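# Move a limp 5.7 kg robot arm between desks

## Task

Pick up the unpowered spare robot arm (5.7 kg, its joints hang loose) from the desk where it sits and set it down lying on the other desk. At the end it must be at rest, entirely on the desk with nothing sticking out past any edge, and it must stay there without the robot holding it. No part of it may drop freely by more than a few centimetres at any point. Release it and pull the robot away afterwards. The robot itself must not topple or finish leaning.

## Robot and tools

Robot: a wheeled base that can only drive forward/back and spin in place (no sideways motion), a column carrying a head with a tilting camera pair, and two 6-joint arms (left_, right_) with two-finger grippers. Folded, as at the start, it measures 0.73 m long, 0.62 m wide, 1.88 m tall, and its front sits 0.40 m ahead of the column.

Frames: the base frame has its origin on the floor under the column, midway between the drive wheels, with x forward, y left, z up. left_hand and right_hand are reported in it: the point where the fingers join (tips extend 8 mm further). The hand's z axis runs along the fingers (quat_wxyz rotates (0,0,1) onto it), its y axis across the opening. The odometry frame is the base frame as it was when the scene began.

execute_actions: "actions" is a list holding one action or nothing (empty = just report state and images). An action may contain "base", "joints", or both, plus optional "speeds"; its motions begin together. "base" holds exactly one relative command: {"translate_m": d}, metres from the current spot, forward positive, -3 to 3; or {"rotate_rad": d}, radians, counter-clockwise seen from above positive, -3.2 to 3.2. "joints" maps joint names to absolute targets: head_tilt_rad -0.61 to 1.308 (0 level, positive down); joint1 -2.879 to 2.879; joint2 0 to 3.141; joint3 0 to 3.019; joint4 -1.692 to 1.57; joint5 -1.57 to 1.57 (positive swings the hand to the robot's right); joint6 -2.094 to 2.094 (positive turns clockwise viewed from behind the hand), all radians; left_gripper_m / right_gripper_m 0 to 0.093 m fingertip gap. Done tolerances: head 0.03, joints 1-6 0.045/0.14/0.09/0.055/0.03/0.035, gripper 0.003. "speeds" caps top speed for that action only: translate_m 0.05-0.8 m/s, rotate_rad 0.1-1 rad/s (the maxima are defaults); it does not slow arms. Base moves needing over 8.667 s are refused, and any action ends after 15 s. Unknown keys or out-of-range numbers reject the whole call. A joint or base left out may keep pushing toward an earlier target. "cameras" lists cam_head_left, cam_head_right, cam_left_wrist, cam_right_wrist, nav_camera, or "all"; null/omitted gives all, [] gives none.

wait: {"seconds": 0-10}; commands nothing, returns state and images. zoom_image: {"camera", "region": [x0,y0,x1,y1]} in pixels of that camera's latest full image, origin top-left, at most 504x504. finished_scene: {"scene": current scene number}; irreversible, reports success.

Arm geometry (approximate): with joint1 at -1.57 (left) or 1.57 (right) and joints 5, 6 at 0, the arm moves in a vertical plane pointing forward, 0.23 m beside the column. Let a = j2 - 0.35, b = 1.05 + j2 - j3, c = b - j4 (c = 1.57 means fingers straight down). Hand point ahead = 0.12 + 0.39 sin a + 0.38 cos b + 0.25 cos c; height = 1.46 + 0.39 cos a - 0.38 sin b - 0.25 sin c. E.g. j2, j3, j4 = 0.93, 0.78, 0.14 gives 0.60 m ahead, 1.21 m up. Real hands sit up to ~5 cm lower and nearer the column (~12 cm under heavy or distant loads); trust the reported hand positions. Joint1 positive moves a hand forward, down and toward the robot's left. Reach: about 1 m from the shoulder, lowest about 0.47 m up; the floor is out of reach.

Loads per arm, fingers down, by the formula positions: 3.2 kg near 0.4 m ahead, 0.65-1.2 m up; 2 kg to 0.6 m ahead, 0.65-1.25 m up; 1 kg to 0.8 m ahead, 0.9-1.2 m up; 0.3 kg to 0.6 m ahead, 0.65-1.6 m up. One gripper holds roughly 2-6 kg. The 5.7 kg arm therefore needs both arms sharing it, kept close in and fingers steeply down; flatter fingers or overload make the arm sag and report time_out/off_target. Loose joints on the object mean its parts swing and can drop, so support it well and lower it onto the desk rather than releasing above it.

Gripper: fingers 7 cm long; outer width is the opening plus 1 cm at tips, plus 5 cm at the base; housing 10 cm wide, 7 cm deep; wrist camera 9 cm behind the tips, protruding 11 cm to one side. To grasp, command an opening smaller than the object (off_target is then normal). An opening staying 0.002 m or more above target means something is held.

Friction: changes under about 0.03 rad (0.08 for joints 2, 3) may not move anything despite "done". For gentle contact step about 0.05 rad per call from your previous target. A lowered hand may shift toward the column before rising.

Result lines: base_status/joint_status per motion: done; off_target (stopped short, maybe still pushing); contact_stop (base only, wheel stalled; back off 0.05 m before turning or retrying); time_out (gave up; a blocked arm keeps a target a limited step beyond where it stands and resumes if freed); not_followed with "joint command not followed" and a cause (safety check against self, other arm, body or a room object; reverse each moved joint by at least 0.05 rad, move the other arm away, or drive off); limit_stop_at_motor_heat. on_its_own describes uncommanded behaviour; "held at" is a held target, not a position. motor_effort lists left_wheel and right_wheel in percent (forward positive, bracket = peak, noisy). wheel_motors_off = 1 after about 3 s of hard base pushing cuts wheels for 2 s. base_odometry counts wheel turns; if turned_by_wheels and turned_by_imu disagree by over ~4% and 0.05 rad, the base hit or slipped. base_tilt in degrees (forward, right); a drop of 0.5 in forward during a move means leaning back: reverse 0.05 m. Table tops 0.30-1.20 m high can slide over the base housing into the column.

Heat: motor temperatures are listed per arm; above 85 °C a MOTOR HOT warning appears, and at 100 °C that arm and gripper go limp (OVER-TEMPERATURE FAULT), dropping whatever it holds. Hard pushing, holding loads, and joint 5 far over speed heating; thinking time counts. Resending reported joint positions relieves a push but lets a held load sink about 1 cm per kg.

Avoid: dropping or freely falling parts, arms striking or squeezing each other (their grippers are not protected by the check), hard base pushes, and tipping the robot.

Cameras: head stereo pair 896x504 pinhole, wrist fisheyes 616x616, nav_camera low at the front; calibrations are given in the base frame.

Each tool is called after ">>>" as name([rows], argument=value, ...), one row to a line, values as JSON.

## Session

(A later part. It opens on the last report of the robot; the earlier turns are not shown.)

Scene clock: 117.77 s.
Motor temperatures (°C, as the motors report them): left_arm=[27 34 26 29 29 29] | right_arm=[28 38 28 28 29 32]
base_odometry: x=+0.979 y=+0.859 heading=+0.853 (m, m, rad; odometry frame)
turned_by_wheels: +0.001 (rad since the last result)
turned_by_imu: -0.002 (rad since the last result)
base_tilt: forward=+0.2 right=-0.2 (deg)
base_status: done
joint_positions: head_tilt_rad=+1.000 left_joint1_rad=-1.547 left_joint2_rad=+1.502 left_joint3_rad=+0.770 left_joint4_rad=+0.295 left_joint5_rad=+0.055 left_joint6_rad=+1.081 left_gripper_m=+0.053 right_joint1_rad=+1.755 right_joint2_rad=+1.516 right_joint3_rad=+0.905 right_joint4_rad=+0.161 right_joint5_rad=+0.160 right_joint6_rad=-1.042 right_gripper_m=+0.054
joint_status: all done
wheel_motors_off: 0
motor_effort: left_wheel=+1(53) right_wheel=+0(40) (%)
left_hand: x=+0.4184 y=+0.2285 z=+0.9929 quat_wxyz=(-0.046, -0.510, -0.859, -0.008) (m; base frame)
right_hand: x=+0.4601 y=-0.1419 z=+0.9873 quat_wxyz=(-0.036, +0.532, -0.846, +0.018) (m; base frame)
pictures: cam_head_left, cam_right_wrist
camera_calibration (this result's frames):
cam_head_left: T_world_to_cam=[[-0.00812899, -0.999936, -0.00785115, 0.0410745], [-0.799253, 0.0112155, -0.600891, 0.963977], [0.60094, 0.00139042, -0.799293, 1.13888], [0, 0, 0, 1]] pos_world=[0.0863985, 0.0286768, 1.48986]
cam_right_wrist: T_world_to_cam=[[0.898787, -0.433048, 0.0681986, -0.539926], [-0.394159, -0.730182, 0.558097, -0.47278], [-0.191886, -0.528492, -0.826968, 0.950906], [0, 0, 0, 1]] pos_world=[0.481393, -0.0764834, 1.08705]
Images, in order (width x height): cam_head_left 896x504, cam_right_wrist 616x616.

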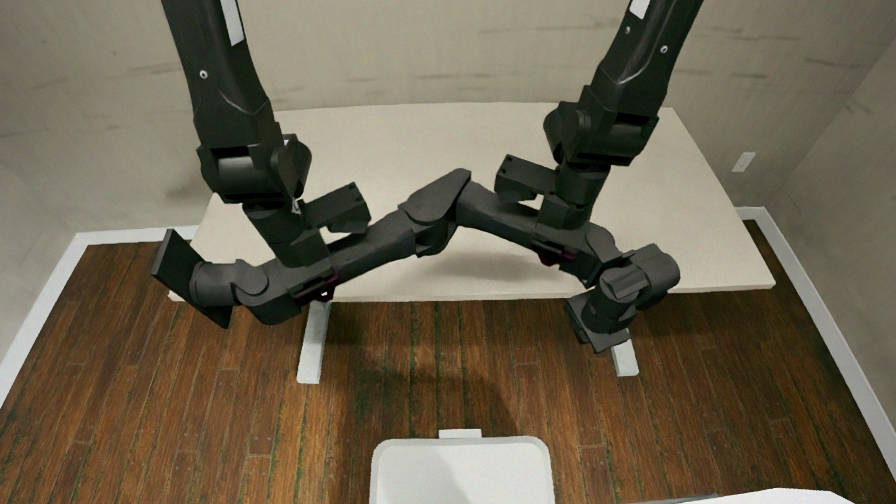

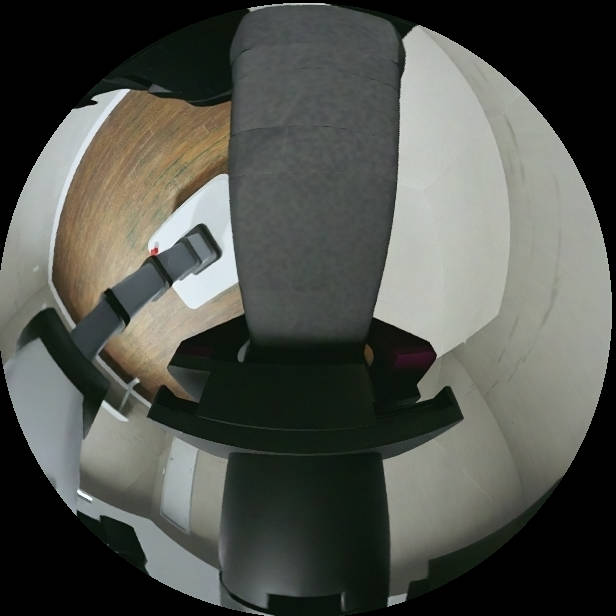

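>>> execute_actions([
  {"base":{"translate_m":0.31},"speeds":{"translate_m":0.08},"joints":{"head_tilt_rad":1.2}},
], cameras=["cam_head_left"])

>>> execute_actions([
  {"joints":{"left_joint2_rad":1.51,"left_joint3_rad":0.85,"right_joint2_rad":1.52,"right_joint3_rad":0.97}},
], cameras=["cam_head_left"])

>>> execute_actions([
  {"joints":{"left_joint2_rad":1.58,"left_joint3_rad":0.92,"right_joint2_rad":1.59,"right_joint3_rad":1.04}},
], cameras=["cam_head_left"])

Scene clock: 127.87 s.
Motor temperatures (°C, as the motors report them): left_arm=[27 34 26 29 29 29] | right_arm=[28 39 28 28 29 32]
base_odometry: x=+1.183 y=+1.093 heading=+0.854 (m, m, rad; odometry frame)
turned_by_wheels: +0.001 (rad since the last result)
turned_by_imu: +0.000 (rad since the last result)
base_tilt: forward=+0.2 right=-0.4 (deg)
base_status: done
joint_positions: head_tilt_rad=+1.198 left_joint1_rad=-1.547 left_joint2_rad=+1.502 left_joint3_rad=+0.768 left_joint4_rad=+0.295 left_joint5_rad=+0.055 left_joint6_rad=+1.081 left_gripper_m=+0.053 right_joint1_rad=+1.755 right_joint2_rad=+1.516 right_joint3_rad=+0.902 right_joint4_rad=+0.161 right_joint5_rad=+0.159 right_joint6_rad=-1.042 right_gripper_m=+0.054
joint_status: all done
wheel_motors_off: 0
motor_effort: left_wheel=+2(38) right_wheel=-1(32) (%)
left_hand: x=+0.4168 y=+0.2285 z=+0.9930 quat_wxyz=(-0.045, -0.510, -0.859, -0.007) (m; base frame)
right_hand: x=+0.4585 y=-0.1419 z=+0.9874 quat_wxyz=(-0.035, +0.532, -0.846, +0.017) (m; base frame)
pictures: cam_head_left
camera_calibration (this result's frames):
cam_head_left: T_world_to_cam=[[-0.00951258, -0.999936, -0.0061018, 0.0384496], [-0.901697, 0.0112155, -0.432223, 0.70935], [0.432263, 0.00139042, -0.901746, 1.30509], [0, 0, 0, 1]] pos_world=[0.075843, 0.0286768, 1.48369]
Images, in order (width x height): cam_head_left 896x504.

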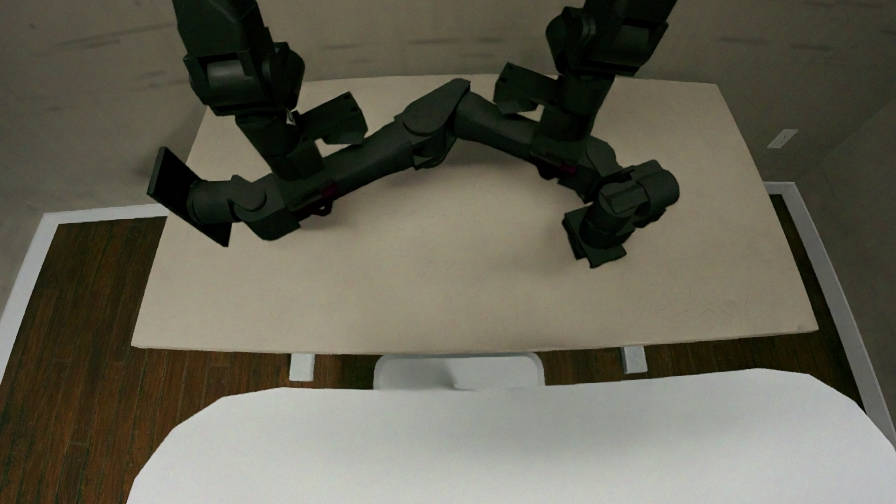

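Scene clock: 128.80 s.
Motor temperatures (°C, as the motors report them): left_arm=[27 34 26 29 29 29] | right_arm=[28 39 28 28 29 32]
base_odometry: x=+1.183 y=+1.093 heading=+0.854 (m, m, rad; odometry frame)
turned_by_wheels: +0.000 (rad since the last result)
turned_by_imu: +0.000 (rad since the last result)
base_tilt: forward=+0.2 right=-0.4 (deg)
base_status: not commanded
joint_positions: head_tilt_rad=+1.198 left_joint1_rad=-1.546 left_joint2_rad=+1.599 left_joint3_rad=+0.864 left_joint4_rad=+0.295 left_joint5_rad=+0.045 left_joint6_rad=+1.078 left_gripper_m=+0.053 right_joint1_rad=+1.747 right_joint2_rad=+1.626 right_joint3_rad=+1.012 right_joint4_rad=+0.161 right_joint5_rad=+0.154 right_joint6_rad=-1.047 right_gripper_m=+0.054
joint_status: all done
wheel_motors_off: 0
motor_effort: left_wheel=+4(3) right_wheel=-3(4) (%)
left_hand: x=+0.4293 y=+0.2316 z=+0.9580 quat_wxyz=(-0.042, -0.509, -0.860, -0.011) (m; base frame)
right_hand: x=+0.4723 y=-0.1387 z=+0.9475 quat_wxyz=(-0.034, +0.532, -0.846, +0.018) (m; base frame)
pictures: cam_head_left
camera_calibration (this result's frames):
cam_head_left: T_world_to_cam=[[-0.00951281, -0.999936, -0.00610144, 0.0384491], [-0.901714, 0.0112155, -0.432189, 0.709299], [0.432229, 0.00139042, -0.901763, 1.30511], [0, 0, 0, 1]] pos_world=[0.0758409, 0.0286768, 1.48369]
Images, in order (width x height): cam_head_left 896x504.

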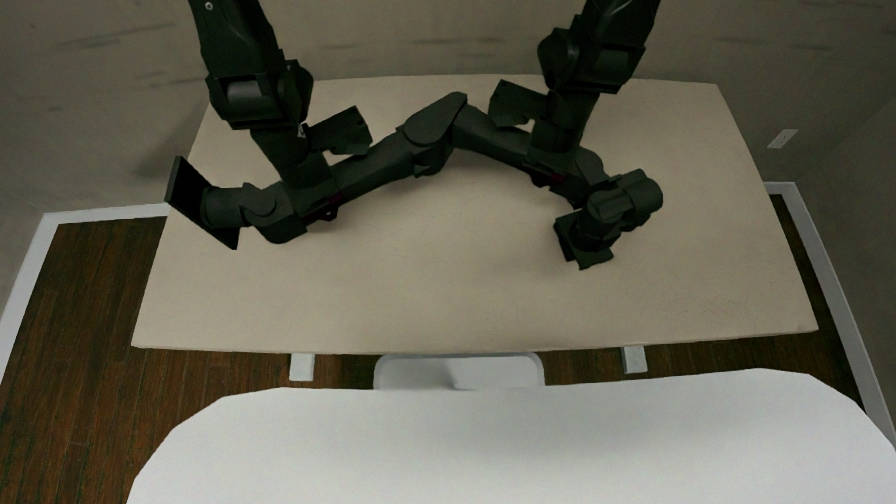

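Scene clock: 129.77 s.
Motor temperatures (°C, as the motors report them): left_arm=[27 34 26 29 29 29] | right_arm=[28 39 28 28 29 32]
base_odometry: x=+1.183 y=+1.093 heading=+0.854 (m, m, rad; odometry frame)
turned_by_wheels: +0.000 (rad since the last result)
turned_by_imu: +0.000 (rad since the last result)
base_tilt: forward=+0.2 right=-0.3 (deg)
base_status: not commanded
joint_positions: head_tilt_rad=+1.198 left_joint1_rad=-1.545 left_joint2_rad=+1.670 left_joint3_rad=+0.931 left_joint4_rad=+0.295 left_joint5_rad=+0.045 left_joint6_rad=+1.077 left_gripper_m=+0.053 right_joint1_rad=+1.744 right_joint2_rad=+1.692 right_joint3_rad=+1.076 right_joint4_rad=+0.160 right_joint5_rad=+0.156 right_joint6_rad=-1.050 right_gripper_m=+0.054
joint_status: all done
wheel_motors_off: 0
motor_effort: left_wheel=+3(4) right_wheel=-3(4) (%)
left_hand: x=+0.4345 y=+0.2332 z=+0.9320 quat_wxyz=(-0.040, -0.508, -0.860, -0.011) (m; base frame)
right_hand: x=+0.4777 y=-0.1370 z=+0.9231 quat_wxyz=(-0.031, +0.533, -0.845, +0.020) (m; base frame)
pictures: cam_head_left
camera_calibration (this result's frames):
cam_head_left: T_world_to_cam=[[-0.00951292, -0.999936, -0.00610128, 0.0384489], [-0.901721, 0.0112155, -0.432173, 0.709276], [0.432214, 0.00139042, -0.90177, 1.30513], [0, 0, 0, 1]] pos_world=[0.0758399, 0.0286768, 1.48369]
Images, in order (width x height): cam_head_left 896x504.

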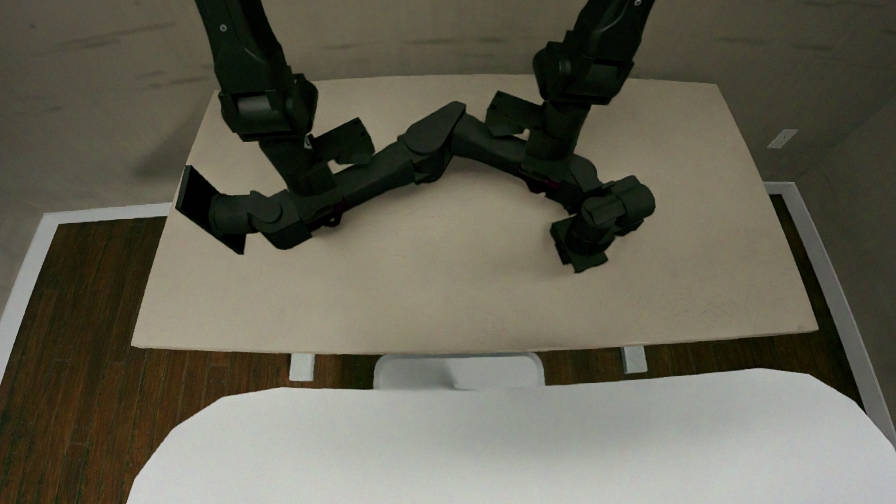

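>>> execute_actions([
  {"joints":{"left_joint2_rad":1.63,"left_joint3_rad":0.98,"right_joint2_rad":1.64,"right_joint3_rad":1.10}},
], cameras=["cam_head_left"])

>>> execute_actions([
  {"base":{"translate_m":0.03},"speeds":{"translate_m":0.05},"joints":{"left_joint2_rad":1.68,"left_joint3_rad":1.03,"right_joint2_rad":1.69,"right_joint3_rad":1.15}},
], cameras=["cam_head_left","nav_camera"])

Scene clock: 137.37 s.
Motor temperatures (°C, as the motors report them): left_arm=[27 35 27 29 29 29] | right_arm=[28 39 28 28 29 33]
base_odometry: x=+1.183 y=+1.093 heading=+0.854 (m, m, rad; odometry frame)
turned_by_wheels: +0.000 (rad since the last result)
turned_by_imu: +0.000 (rad since the last result)
base_tilt: forward=+0.2 right=-0.4 (deg)
base_status: not commanded
joint_positions: head_tilt_rad=+1.198 left_joint1_rad=-1.543 left_joint2_rad=+1.721 left_joint3_rad=+0.988 left_joint4_rad=+0.295 left_joint5_rad=+0.045 left_joint6_rad=+1.077 left_gripper_m=+0.053 right_joint1_rad=+1.742 right_joint2_rad=+1.741 right_joint3_rad=+1.133 right_joint4_rad=+0.160 right_joint5_rad=+0.157 right_joint6_rad=-1.052 right_gripper_m=+0.054
joint_status: all done
wheel_motors_off: 0
motor_effort: left_wheel=+3(4) right_wheel=-3(3) (%)
left_hand: x=+0.4430 y=+0.2352 z=+0.9127 quat_wxyz=(-0.042, -0.508, -0.860, -0.014) (m; base frame)
right_hand: x=+0.4860 y=-0.1349 z=+0.9044 quat_wxyz=(-0.034, +0.533, -0.845, +0.023) (m; base frame)
pictures: cam_head_left
camera_calibration (this result's frames):
cam_head_left: T_world_to_cam=[[-0.00951296, -0.999936, -0.00610121, 0.0384488], [-0.901724, 0.0112155, -0.432167, 0.709266], [0.432208, 0.00139042, -0.901773, 1.30513], [0, 0, 0, 1]] pos_world=[0.0758395, 0.0286768, 1.48369]
Images, in order (width x height): cam_head_left 896x504.

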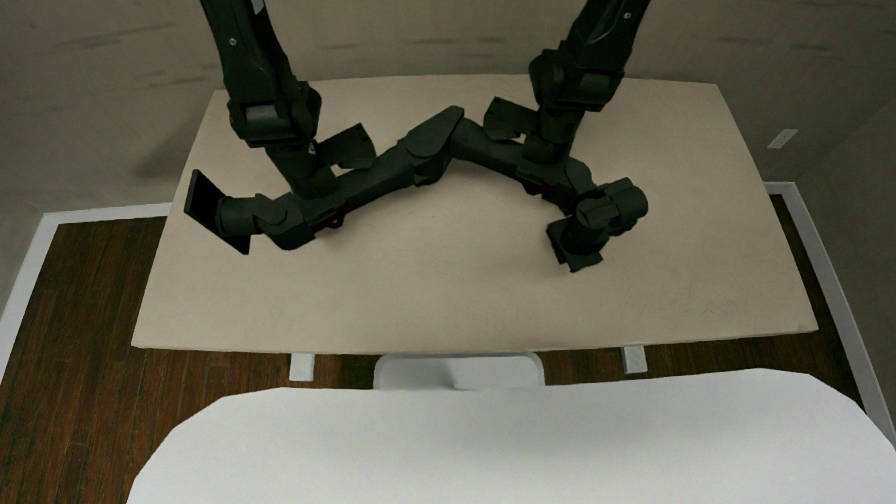

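Scene clock: 138.67 s.
Motor temperatures (°C, as the motors report them): left_arm=[27 35 27 29 29 29] | right_arm=[28 39 28 28 29 33]
base_odometry: x=+1.203 y=+1.116 heading=+0.854 (m, m, rad; odometry frame)
turned_by_wheels: +0.000 (rad since the last result)
turned_by_imu: +0.000 (rad since the last result)
base_tilt: forward=+0.1 right=-0.3 (deg)
base_status: done
joint_positions: head_tilt_rad=+1.199 left_joint1_rad=-1.541 left_joint2_rad=+1.775 left_joint3_rad=+1.037 left_joint4_rad=+0.294 left_joint5_rad=+0.052 left_joint6_rad=+1.069 left_gripper_m=+0.053 right_joint1_rad=+1.740 right_joint2_rad=+1.781 right_joint3_rad=+1.174 right_joint4_rad=+0.157 right_joint5_rad=+0.163 right_joint6_rad=-1.063 right_gripper_m=+0.054
joint_status: all done
wheel_motors_off: 0
motor_effort: left_wheel=+0(37) right_wheel=+0(31) (%)
left_hand: x=+0.4430 y=+0.2353 z=+0.8926 quat_wxyz=(-0.041, -0.504, -0.863, -0.009) (m; base frame)
right_hand: x=+0.4889 y=-0.1348 z=+0.8893 quat_wxyz=(-0.031, +0.538, -0.842, +0.026) (m; base frame)
pictures: cam_head_left, nav_camera
camera_calibration (this result's frames):
cam_head_left: T_world_to_cam=[[-0.00951846, -0.999936, -0.00609262, 0.0384358], [-0.902114, 0.0112155, -0.431353, 0.708032], [0.431394, 0.00139042, -0.902163, 1.30577], [0, 0, 0, 1]] pos_world=[0.0757887, 0.0286768, 1.48367]
Images, in order (width x height): cam_head_left 896x504, nav_camera 896x504.

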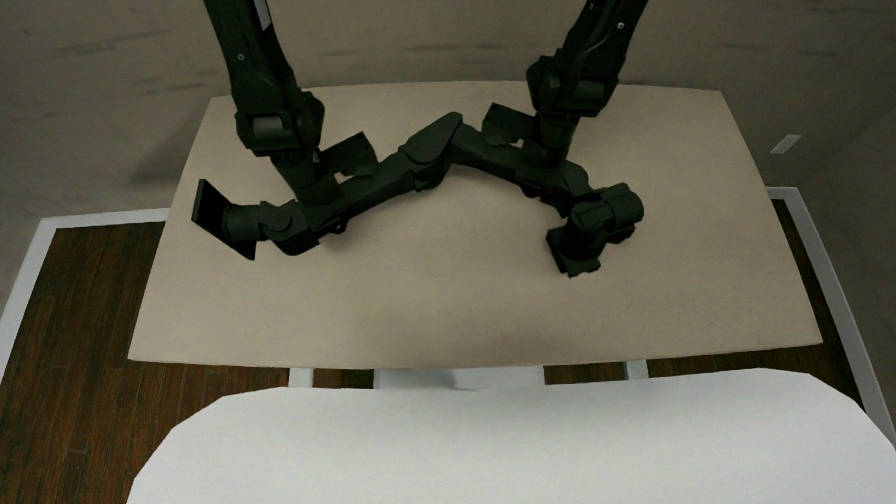

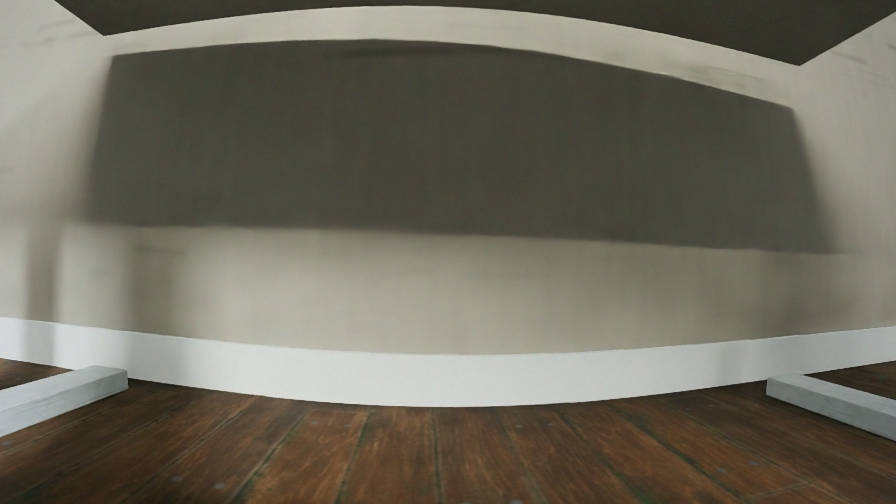

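>>> execute_actions([
  {"joints":{"left_joint2_rad":1.73,"left_joint3_rad":1.10,"right_joint2_rad":1.74,"right_joint3_rad":1.23}},
], cameras=["cam_head_left"])

>>> execute_actions([
  {"joints":{"left_joint2_rad":1.79,"left_joint3_rad":1.16,"right_joint2_rad":1.80,"right_joint3_rad":1.30}},
], cameras=["cam_head_left"])

Scene clock: 142.40 s.
Motor temperatures (°C, as the motors report them): left_arm=[27 35 27 29 29 29] | right_arm=[28 39 28 28 29 32]
base_odometry: x=+1.203 y=+1.116 heading=+0.854 (m, m, rad; odometry frame)
turned_by_wheels: +0.000 (rad since the last result)
turned_by_imu: +0.000 (rad since the last result)
base_tilt: forward=+0.0 right=-0.4 (deg)
base_status: not commanded
joint_positions: head_tilt_rad=+1.199 left_joint1_rad=-1.541 left_joint2_rad=+1.825 left_joint3_rad=+1.115 left_joint4_rad=+0.291 left_joint5_rad=+0.052 left_joint6_rad=+1.026 left_gripper_m=+0.053 right_joint1_rad=+1.741 right_joint2_rad=+1.795 right_joint3_rad=+1.245 right_joint4_rad=+0.148 right_joint5_rad=+0.167 right_joint6_rad=-1.107 right_gripper_m=+0.054
joint_status: all done
wheel_motors_off: 0
motor_effort: left_wheel=+0(1) right_wheel=-1(2) (%)
left_hand: x=+0.4617 y=+0.2363 z=+0.8719 quat_wxyz=(-0.052, -0.485, -0.873, -0.015) (m; base frame)
right_hand: x=+0.5224 y=-0.1311 z=+0.8843 quat_wxyz=(-0.050, +0.552, -0.831, +0.039) (m; base frame)
pictures: cam_head_left
camera_calibration (this result's frames):
cam_head_left: T_world_to_cam=[[-0.00951846, -0.999936, -0.00609262, 0.0384358], [-0.902114, 0.0112155, -0.431353, 0.708031], [0.431394, 0.00139042, -0.902163, 1.30577], [0, 0, 0, 1]] pos_world=[0.0757887, 0.0286768, 1.48367]
Images, in order (width x height): cam_head_left 896x504.

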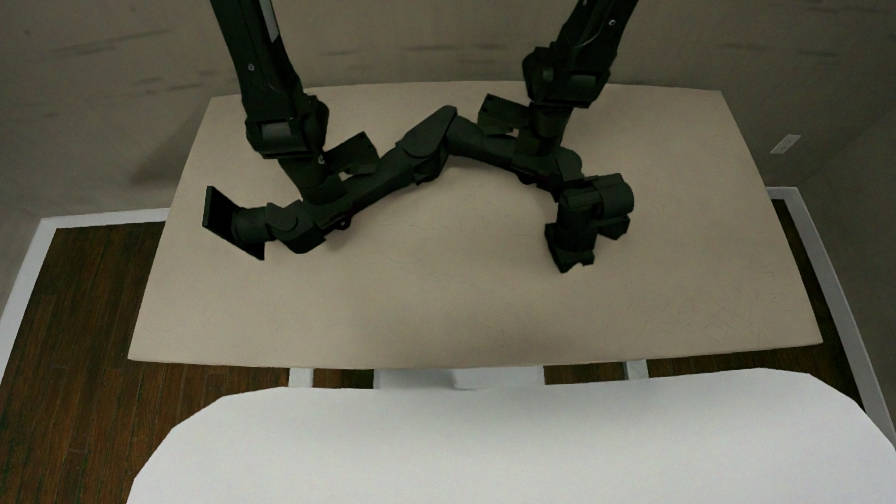

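Scene clock: 143.43 s.
Motor temperatures (°C, as the motors report them): left_arm=[27 35 27 29 29 29] | right_arm=[28 39 28 28 29 32]
base_odometry: x=+1.203 y=+1.116 heading=+0.854 (m, m, rad; odometry frame)
turned_by_wheels: +0.000 (rad since the last result)
turned_by_imu: +0.000 (rad since the last result)
base_tilt: forward=+0.2 right=-0.3 (deg)
base_status: not commanded
joint_positions: head_tilt_rad=+1.199 left_joint1_rad=-1.536 left_joint2_rad=+1.892 left_joint3_rad=+1.180 left_joint4_rad=+0.292 left_joint5_rad=+0.043 left_joint6_rad=+1.023 left_gripper_m=+0.053 right_joint1_rad=+1.743 right_joint2_rad=+1.875 right_joint3_rad=+1.325 right_joint4_rad=+0.146 right_joint5_rad=+0.162 right_joint6_rad=-1.107 right_gripper_m=+0.054
joint_status: all done
wheel_motors_off: 0
motor_effort: left_wheel=+0(1) right_wheel=-2(3) (%)
left_hand: x=+0.4619 y=+0.2421 z=+0.8463 quat_wxyz=(-0.048, -0.483, -0.874, -0.020) (m; base frame)
right_hand: x=+0.5242 y=-0.1244 z=+0.8541 quat_wxyz=(-0.051, +0.553, -0.831, +0.036) (m; base frame)
pictures: cam_head_left
camera_calibration (this result's frames):
cam_head_left: T_world_to_cam=[[-0.00951846, -0.999936, -0.00609262, 0.0384358], [-0.902114, 0.0112155, -0.431353, 0.708031], [0.431394, 0.00139042, -0.902163, 1.30577], [0, 0, 0, 1]] pos_world=[0.0757887, 0.0286768, 1.48367]
Images, in order (width x height): cam_head_left 896x504.

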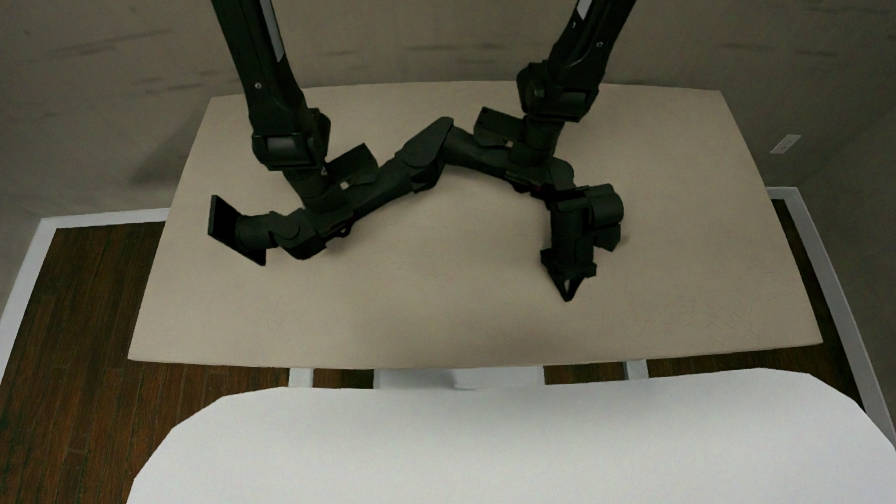

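>>> execute_actions([
  {"joints":{"left_joint2_rad":1.84,"left_joint3_rad":1.21,"right_joint2_rad":1.87,"right_joint3_rad":1.37}},
], cameras=["cam_head_left"])

>>> execute_actions([
  {"joints":{"left_joint2_rad":1.90,"left_joint3_rad":1.27,"right_joint2_rad":1.94,"right_joint3_rad":1.44}},
], cameras=["cam_head_left"])

>>> execute_actions([
  {"joints":{"left_joint2_rad":1.96,"left_joint3_rad":1.33,"right_joint2_rad":2.01,"right_joint3_rad":1.51}},
], cameras=["cam_head_left"])

Scene clock: 148.47 s.
Motor temperatures (°C, as the motors report them): left_arm=[27 35 27 29 29 29] | right_arm=[28 40 27 28 29 32]
base_odometry: x=+1.203 y=+1.116 heading=+0.854 (m, m, rad; odometry frame)
turned_by_wheels: +0.000 (rad since the last result)
turned_by_imu: +0.000 (rad since the last result)
base_tilt: forward=+0.1 right=-0.3 (deg)
base_status: not commanded
joint_positions: head_tilt_rad=+1.199 left_joint1_rad=-1.531 left_joint2_rad=+1.942 left_joint3_rad=+1.225 left_joint4_rad=+0.292 left_joint5_rad=+0.035 left_joint6_rad=+1.027 left_gripper_m=+0.053 right_joint1_rad=+1.743 right_joint2_rad=+1.945 right_joint3_rad=+1.389 right_joint4_rad=+0.146 right_joint5_rad=+0.152 right_joint6_rad=-1.101 right_gripper_m=+0.054
joint_status: all done
wheel_motors_off: 0
motor_effort: left_wheel=+1(1) right_wheel=-1(3) (%)
left_hand: x=+0.4587 y=+0.2480 z=+0.8273 quat_wxyz=(-0.043, -0.483, -0.874, -0.025) (m; base frame)
right_hand: x=+0.5206 y=-0.1191 z=+0.8272 quat_wxyz=(-0.051, +0.551, -0.832, +0.030) (m; base frame)
pictures: cam_head_left
camera_calibration (this result's frames):
cam_head_left: T_world_to_cam=[[-0.00951846, -0.999936, -0.00609262, 0.0384358], [-0.902114, 0.0112155, -0.431353, 0.708031], [0.431394, 0.00139042, -0.902163, 1.30577], [0, 0, 0, 1]] pos_world=[0.0757887, 0.0286768, 1.48367]
Images, in order (width x height): cam_head_left 896x504.

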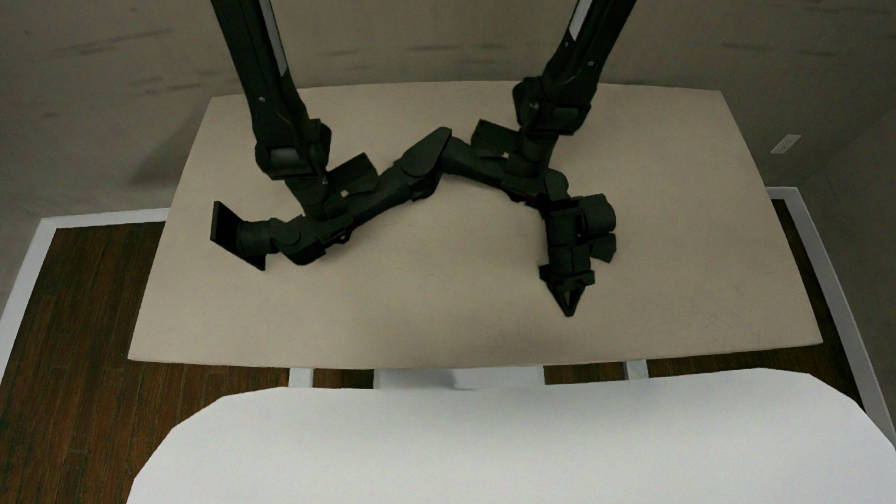

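Scene clock: 149.30 s.
Motor temperatures (°C, as the motors report them): left_arm=[27 36 27 29 29 29] | right_arm=[28 40 27 28 29 32]
base_odometry: x=+1.203 y=+1.116 heading=+0.854 (m, m, rad; odometry frame)
turned_by_wheels: +0.000 (rad since the last result)
turned_by_imu: +0.000 (rad since the last result)
base_tilt: forward=+0.0 right=-0.3 (deg)
base_status: not commanded
joint_positions: head_tilt_rad=+1.199 left_joint1_rad=-1.527 left_joint2_rad=+2.003 left_joint3_rad=+1.288 left_joint4_rad=+0.292 left_joint5_rad=+0.034 left_joint6_rad=+1.028 left_gripper_m=+0.053 right_joint1_rad=+1.742 right_joint2_rad=+2.010 right_joint3_rad=+1.457 right_joint4_rad=+0.146 right_joint5_rad=+0.149 right_joint6_rad=-1.101 right_gripper_m=+0.054
joint_status: all done
wheel_motors_off: 0
motor_effort: left_wheel=+1(2) right_wheel=-1(3) (%)
left_hand: x=+0.4590 y=+0.2518 z=+0.8041 quat_wxyz=(-0.043, -0.483, -0.874, -0.027) (m; base frame)
right_hand: x=+0.5203 y=-0.1157 z=+0.8024 quat_wxyz=(-0.053, +0.551, -0.832, +0.030) (m; base frame)
pictures: cam_head_left
camera_calibration (this result's frames):
cam_head_left: T_world_to_cam=[[-0.00951846, -0.999936, -0.00609262, 0.0384358], [-0.902114, 0.0112155, -0.431353, 0.708031], [0.431394, 0.00139042, -0.902163, 1.30577], [0, 0, 0, 1]] pos_world=[0.0757887, 0.0286768, 1.48367]
Images, in order (width x height): cam_head_left 896x504.

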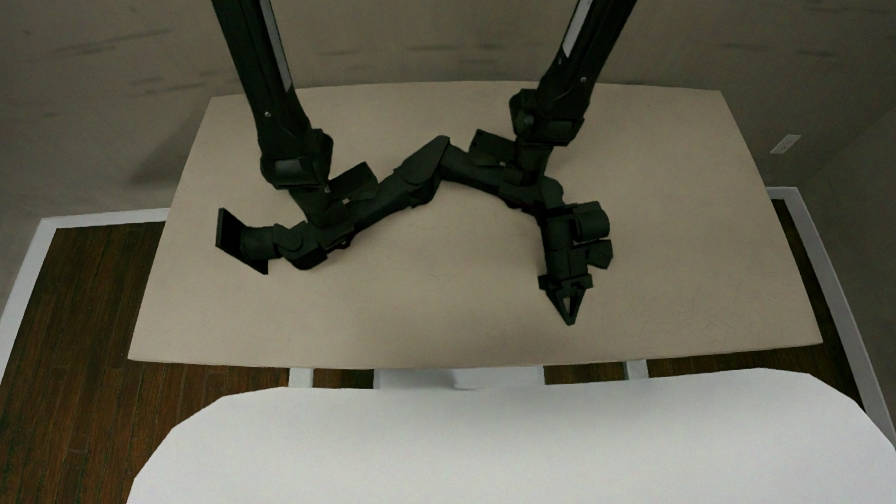

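Scene clock: 150.03 s.
Motor temperatures (°C, as the motors report them): left_arm=[27 35 27 29 29 29] | right_arm=[28 39 27 28 29 32]
base_odometry: x=+1.203 y=+1.116 heading=+0.854 (m, m, rad; odometry frame)
turned_by_wheels: +0.000 (rad since the last result)
turned_by_imu: +0.000 (rad since the last result)
base_tilt: forward=+0.1 right=-0.3 (deg)
base_status: not commanded
joint_positions: head_tilt_rad=+1.199 left_joint1_rad=-1.523 left_joint2_rad=+2.015 left_joint3_rad=+1.314 left_joint4_rad=+0.290 left_joint5_rad=+0.020 left_joint6_rad=+1.023 left_gripper_m=+0.053 right_joint1_rad=+1.741 right_joint2_rad=+2.052 right_joint3_rad=+1.522 right_joint4_rad=+0.140 right_joint5_rad=+0.125 right_joint6_rad=-1.109 right_gripper_m=+0.054
joint_status: all done
wheel_motors_off: 0
motor_effort: left_wheel=+1(2) right_wheel=-1(1) (%)
left_hand: x=+0.4666 y=+0.2575 z=+0.7989 quat_wxyz=(-0.044, -0.480, -0.875, -0.037) (m; base frame)
right_hand: x=+0.5311 y=-0.1091 z=+0.7868 quat_wxyz=(-0.066, +0.553, -0.830, +0.024) (m; base frame)
pictures: cam_head_left
camera_calibration (this result's frames):
cam_head_left: T_world_to_cam=[[-0.00951846, -0.999936, -0.00609262, 0.0384358], [-0.902114, 0.0112155, -0.431353, 0.708031], [0.431393, 0.00139042, -0.902163, 1.30577], [0, 0, 0, 1]] pos_world=[0.0757887, 0.0286768, 1.48367]
Images, in order (width x height): cam_head_left 896x504.

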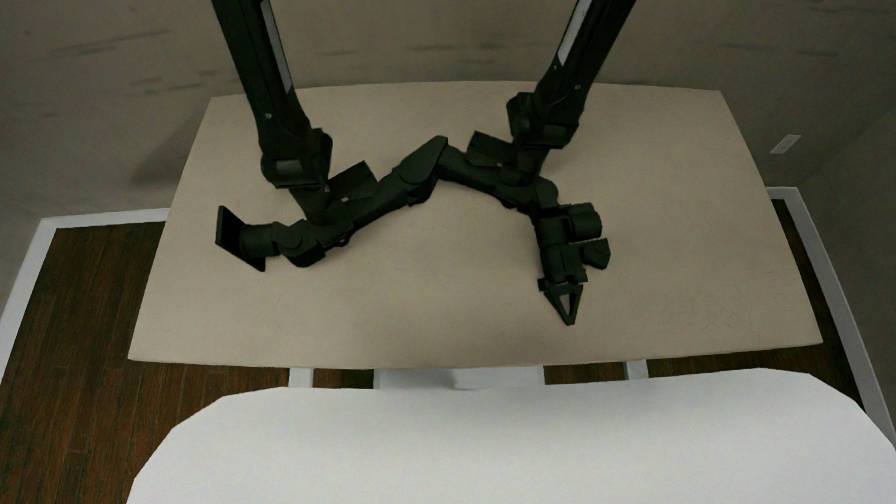

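>>> execute_actions([
  {"joints":{"left_joint2_rad":2.0,"left_joint3_rad":1.35,"right_joint2_rad":2.07,"right_joint3_rad":1.55}},
], cameras=["cam_head_left"])

>>> execute_actions([
  {"joints":{"left_joint2_rad":2.05,"left_joint3_rad":1.38,"right_joint2_rad":2.13,"right_joint3_rad":1.59}},
], cameras=["cam_head_left"])

Scene clock: 154.83 s.
Motor temperatures (°C, as the motors report them): left_arm=[27 35 26 29 29 29] | right_arm=[28 39 27 28 31 32]
base_odometry: x=+1.203 y=+1.116 heading=+0.854 (m, m, rad; odometry frame)
turned_by_wheels: +0.000 (rad since the last result)
turned_by_imu: +0.000 (rad since the last result)
base_tilt: forward=+0.1 right=-0.5 (deg)
base_status: not commanded
joint_positions: head_tilt_rad=+1.199 left_joint1_rad=-1.523 left_joint2_rad=+2.038 left_joint3_rad=+1.332 left_joint4_rad=+0.290 left_joint5_rad=+0.013 left_joint6_rad=+1.057 left_gripper_m=+0.053 right_joint1_rad=+1.735 right_joint2_rad=+2.116 right_joint3_rad=+1.567 right_joint4_rad=+0.135 right_joint5_rad=+0.115 right_joint6_rad=-1.071 right_gripper_m=+0.054
joint_status: all done
wheel_motors_off: 0
motor_effort: left_wheel=+1(2) right_wheel=-1(2) (%)
left_hand: x=+0.4630 y=+0.2589 z=+0.7903 quat_wxyz=(-0.040, -0.494, -0.867, -0.040) (m; base frame)
right_hand: x=+0.5143 y=-0.1095 z=+0.7617 quat_wxyz=(-0.057, +0.538, -0.841, +0.015) (m; base frame)
pictures: cam_head_left
camera_calibration (this result's frames):
cam_head_left: T_world_to_cam=[[-0.00951846, -0.999936, -0.00609262, 0.0384358], [-0.902114, 0.0112155, -0.431353, 0.708031], [0.431393, 0.00139042, -0.902163, 1.30577], [0, 0, 0, 1]] pos_world=[0.0757887, 0.0286768, 1.48367]
Images, in order (width x height): cam_head_left 896x504.

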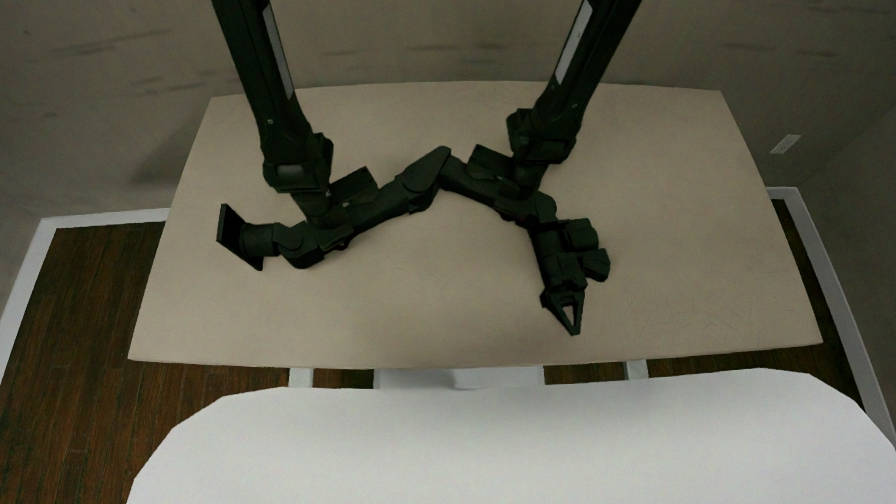

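Scene clock: 155.47 s.
Motor temperatures (°C, as the motors report them): left_arm=[27 35 26 29 29 29] | right_arm=[28 39 27 28 31 32]
base_odometry: x=+1.203 y=+1.116 heading=+0.854 (m, m, rad; odometry frame)
turned_by_wheels: +0.000 (rad since the last result)
turned_by_imu: +0.000 (rad since the last result)
base_tilt: forward=+0.0 right=-0.3 (deg)
base_status: not commanded
joint_positions: head_tilt_rad=+1.199 left_joint1_rad=-1.522 left_joint2_rad=+2.050 left_joint3_rad=+1.363 left_joint4_rad=+0.290 left_joint5_rad=+0.017 left_joint6_rad=+1.076 left_gripper_m=+0.053 right_joint1_rad=+1.734 right_joint2_rad=+2.141 right_joint3_rad=+1.599 right_joint4_rad=+0.135 right_joint5_rad=+0.122 right_joint6_rad=-1.058 right_gripper_m=+0.054
joint_status: all done
wheel_motors_off: 0
motor_effort: left_wheel=-1(1) right_wheel=-1(2) (%)
left_hand: x=+0.4733 y=+0.2596 z=+0.7849 quat_wxyz=(-0.047, -0.503, -0.862, -0.044) (m; base frame)
right_hand: x=+0.5161 y=-0.1102 z=+0.7523 quat_wxyz=(-0.058, +0.532, -0.845, +0.020) (m; base frame)
pictures: cam_head_left
camera_calibration (this result's frames):
cam_head_left: T_world_to_cam=[[-0.00951846, -0.999936, -0.00609262, 0.0384358], [-0.902114, 0.0112155, -0.431353, 0.708031], [0.431394, 0.00139042, -0.902163, 1.30577], [0, 0, 0, 1]] pos_world=[0.0757887, 0.0286768, 1.48367]
Images, in order (width x height): cam_head_left 896x504.

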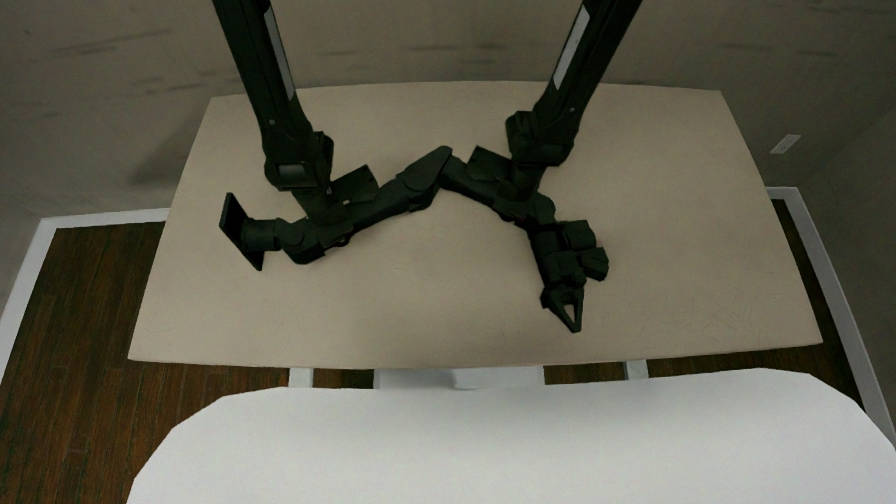

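>>> execute_actions([
  {"joints":{"right_gripper_m":0.093}},
], cameras=["cam_head_left"])

>>> execute_actions([
  {"joints":{"left_gripper_m":0.093}},
], cameras=["cam_head_left"])

>>> execute_actions([
  {"joints":{"left_joint2_rad":1.75,"left_joint3_rad":1.08,"right_joint2_rad":1.80,"right_joint3_rad":1.26}},
], cameras=["cam_head_left"])

Scene clock: 160.63 s.
Motor temperatures (°C, as the motors report them): left_arm=[27 34 26 29 30 29] | right_arm=[28 39 27 28 32 32]
base_odometry: x=+1.203 y=+1.116 heading=+0.854 (m, m, rad; odometry frame)
turned_by_wheels: +0.000 (rad since the last result)
turned_by_imu: +0.000 (rad since the last result)
base_tilt: forward=+0.1 right=-0.4 (deg)
base_status: not commanded
joint_positions: head_tilt_rad=+1.199 left_joint1_rad=-1.522 left_joint2_rad=+2.050 left_joint3_rad=+1.363 left_joint4_rad=+0.290 left_joint5_rad=+0.019 left_joint6_rad=+1.076 left_gripper_m=+0.053 right_joint1_rad=+1.751 right_joint2_rad=+2.141 right_joint3_rad=+1.596 right_joint4_rad=+0.135 right_joint5_rad=+0.168 right_joint6_rad=-1.162 right_gripper_m=+0.093
joint_status: all done
wheel_motors_off: 0
motor_effort: left_wheel=+0(0) right_wheel=-1(1) (%)
left_hand: x=+0.4733 y=+0.2597 z=+0.7849 quat_wxyz=(-0.048, -0.503, -0.862, -0.043) (m; base frame)
right_hand: x=+0.5143 y=-0.1044 z=+0.7539 quat_wxyz=(-0.048, +0.577, -0.815, +0.036) (m; base frame)
pictures: cam_head_left
camera_calibration (this result's frames):
cam_head_left: T_world_to_cam=[[-0.00951846, -0.999936, -0.00609262, 0.0384358], [-0.902114, 0.0112155, -0.431353, 0.708031], [0.431393, 0.00139042, -0.902163, 1.30577], [0, 0, 0, 1]] pos_world=[0.0757887, 0.0286768, 1.48367]
Images, in order (width x height): cam_head_left 896x504.

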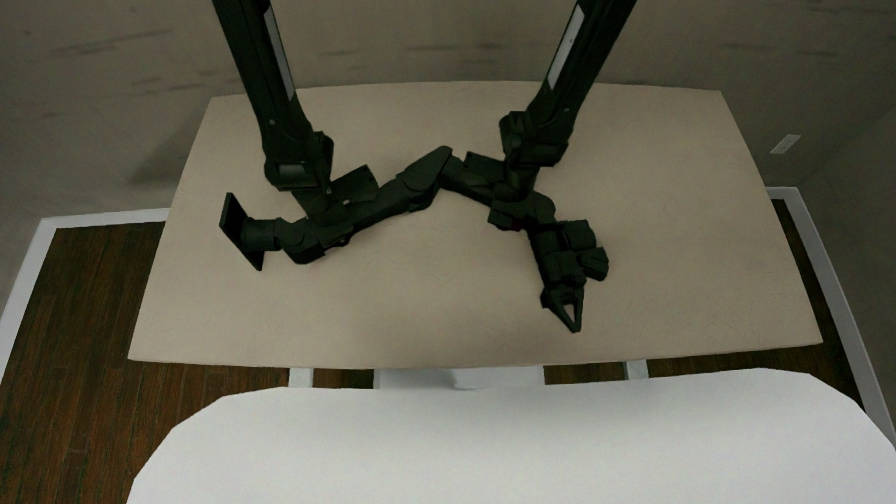

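Scene clock: 161.57 s.
Motor temperatures (°C, as the motors report them): left_arm=[27 34 26 29 30 29] | right_arm=[28 39 27 28 32 32]
base_odometry: x=+1.203 y=+1.116 heading=+0.854 (m, m, rad; odometry frame)
turned_by_wheels: +0.000 (rad since the last result)
turned_by_imu: +0.000 (rad since the last result)
base_tilt: forward=+0.3 right=-0.4 (deg)
base_status: not commanded
joint_positions: head_tilt_rad=+1.199 left_joint1_rad=-1.521 left_joint2_rad=+2.050 left_joint3_rad=+1.373 left_joint4_rad=+0.290 left_joint5_rad=+0.037 left_joint6_rad=+1.018 left_gripper_m=+0.093 right_joint1_rad=+1.751 right_joint2_rad=+2.141 right_joint3_rad=+1.596 right_joint4_rad=+0.135 right_joint5_rad=+0.168 right_joint6_rad=-1.162 right_gripper_m=+0.093
joint_status: all done
wheel_motors_off: 0
motor_effort: left_wheel=+1(1) right_wheel=-1(1) (%)
left_hand: x=+0.4800 y=+0.2574 z=+0.7846 quat_wxyz=(-0.058, -0.478, -0.876, -0.037) (m; base frame)
right_hand: x=+0.5143 y=-0.1044 z=+0.7539 quat_wxyz=(-0.048, +0.577, -0.814, +0.036) (m; base frame)
pictures: cam_head_left
camera_calibration (this result's frames):
cam_head_left: T_world_to_cam=[[-0.00951846, -0.999936, -0.00609262, 0.0384358], [-0.902114, 0.0112155, -0.431353, 0.708031], [0.431393, 0.00139042, -0.902163, 1.30577], [0, 0, 0, 1]] pos_world=[0.0757887, 0.0286768, 1.48367]
Images, in order (width x height): cam_head_left 896x504.

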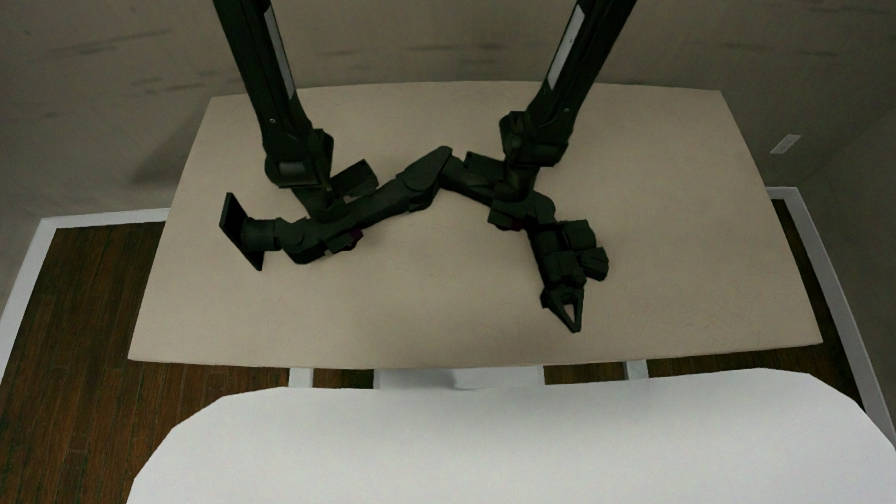

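Scene clock: 162.90 s.
Motor temperatures (°C, as the motors report them): left_arm=[27 34 26 29 29 29] | right_arm=[28 38 27 28 32 32]
base_odometry: x=+1.203 y=+1.116 heading=+0.854 (m, m, rad; odometry frame)
turned_by_wheels: +0.000 (rad since the last result)
turned_by_imu: +0.000 (rad since the last result)
base_tilt: forward=+0.2 right=-0.4 (deg)
base_status: not commanded
joint_positions: head_tilt_rad=+1.199 left_joint1_rad=-1.521 left_joint2_rad=+1.733 left_joint3_rad=+1.089 left_joint4_rad=+0.290 left_joint5_rad=+0.037 left_joint6_rad=+1.017 left_gripper_m=+0.093 right_joint1_rad=+1.751 right_joint2_rad=+1.792 right_joint3_rad=+1.264 right_joint4_rad=+0.143 right_joint5_rad=+0.168 right_joint6_rad=-1.162 right_gripper_m=+0.093
joint_status: all done
wheel_motors_off: 0
motor_effort: left_wheel=+1(1) right_wheel=-1(1) (%)
left_hand: x=+0.4976 y=+0.2525 z=+0.9057 quat_wxyz=(-0.072, -0.477, -0.875, -0.045) (m; base frame)
right_hand: x=+0.5345 y=-0.1235 z=+0.8866 quat_wxyz=(-0.059, +0.575, -0.815, +0.042) (m; base frame)
pictures: cam_head_left
camera_calibration (this result's frames):
cam_head_left: T_world_to_cam=[[-0.00951846, -0.999936, -0.00609262, 0.0384358], [-0.902114, 0.0112155, -0.431353, 0.708031], [0.431393, 0.00139042, -0.902163, 1.30577], [0, 0, 0, 1]] pos_world=[0.0757887, 0.0286768, 1.48367]
Images, in order (width x height): cam_head_left 896x504.

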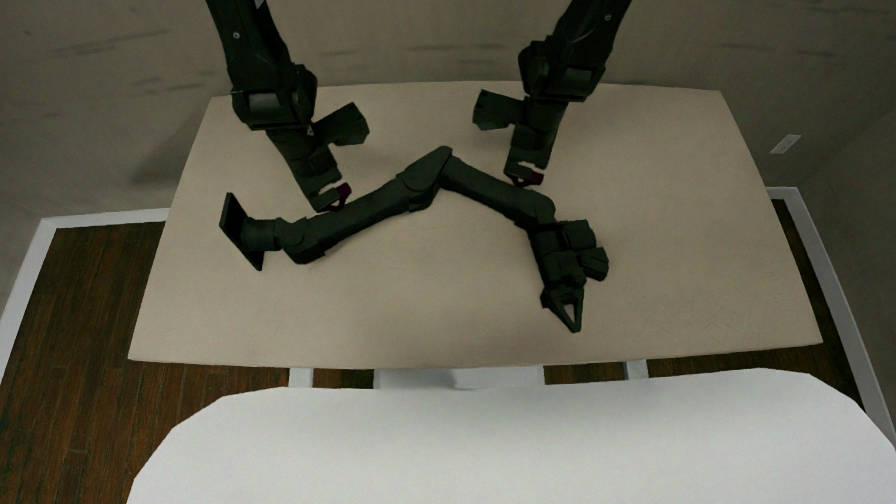

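>>> execute_actions([
  {"base":{"translate_m":-0.6},"joints":{"left_joint2_rad":1.47,"left_joint3_rad":0.9,"right_joint1_rad":1.6,"right_joint5_rad":0,"right_joint2_rad":1.47,"right_joint3_rad":0.9,"head_tilt_rad":0.9}},
], cameras=["cam_head_left"])

>>> finished_scene(scene=2)

Scene clock: 167.97 s.
Motor temperatures (°C, as the motors report them): left_arm=[27 34 26 29 29 29] | right_arm=[28 38 27 28 31 31]
base_odometry: x=+0.809 y=+0.663 heading=+0.855 (m, m, rad; odometry frame)
turned_by_wheels: +0.001 (rad since the last result)
turned_by_imu: +0.003 (rad since the last result)
base_tilt: forward=+0.1 right=-0.4 (deg)
base_status: done
joint_positions: head_tilt_rad=+0.914 left_joint1_rad=-1.521 left_joint2_rad=+1.457 left_joint3_rad=+0.900 left_joint4_rad=+0.290 left_joint5_rad=+0.037 left_joint6_rad=+1.016 left_gripper_m=+0.093 right_joint1_rad=+1.600 right_joint2_rad=+1.464 right_joint3_rad=+0.899 right_joint4_rad=+0.143 right_joint5_rad=+0.001 right_joint6_rad=-1.163 right_gripper_m=+0.093
joint_status: all done
wheel_motors_off: 0
motor_effort: left_wheel=+1(51) right_wheel=-1(34) (%)
left_hand: x=+0.5178 y=+0.2485 z=+1.0078 quat_wxyz=(-0.110, -0.476, -0.870, -0.066) (m; base frame)
right_hand: x=+0.4790 y=-0.2081 z=+0.9984 quat_wxyz=(-0.050, +0.554, -0.831, +0.017) (m; base frame)
pictures: cam_head_left
camera_calibration (this result's frames):
cam_head_left: T_world_to_cam=[[-0.007426, -0.999936, -0.00851913, 0.042068], [-0.744797, 0.0112155, -0.667197, 1.06337], [0.66725, 0.00139042, -0.744833, 1.05169], [0, 0, 0, 1]] pos_world=[0.0905627, 0.0286768, 1.49317]
Images, in order (width x height): cam_head_left 896x504.

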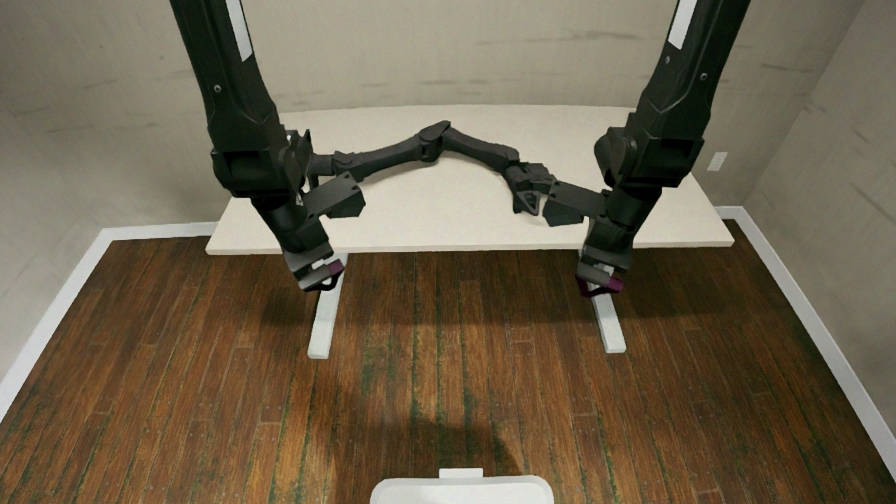

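The scene is finished: the task was done.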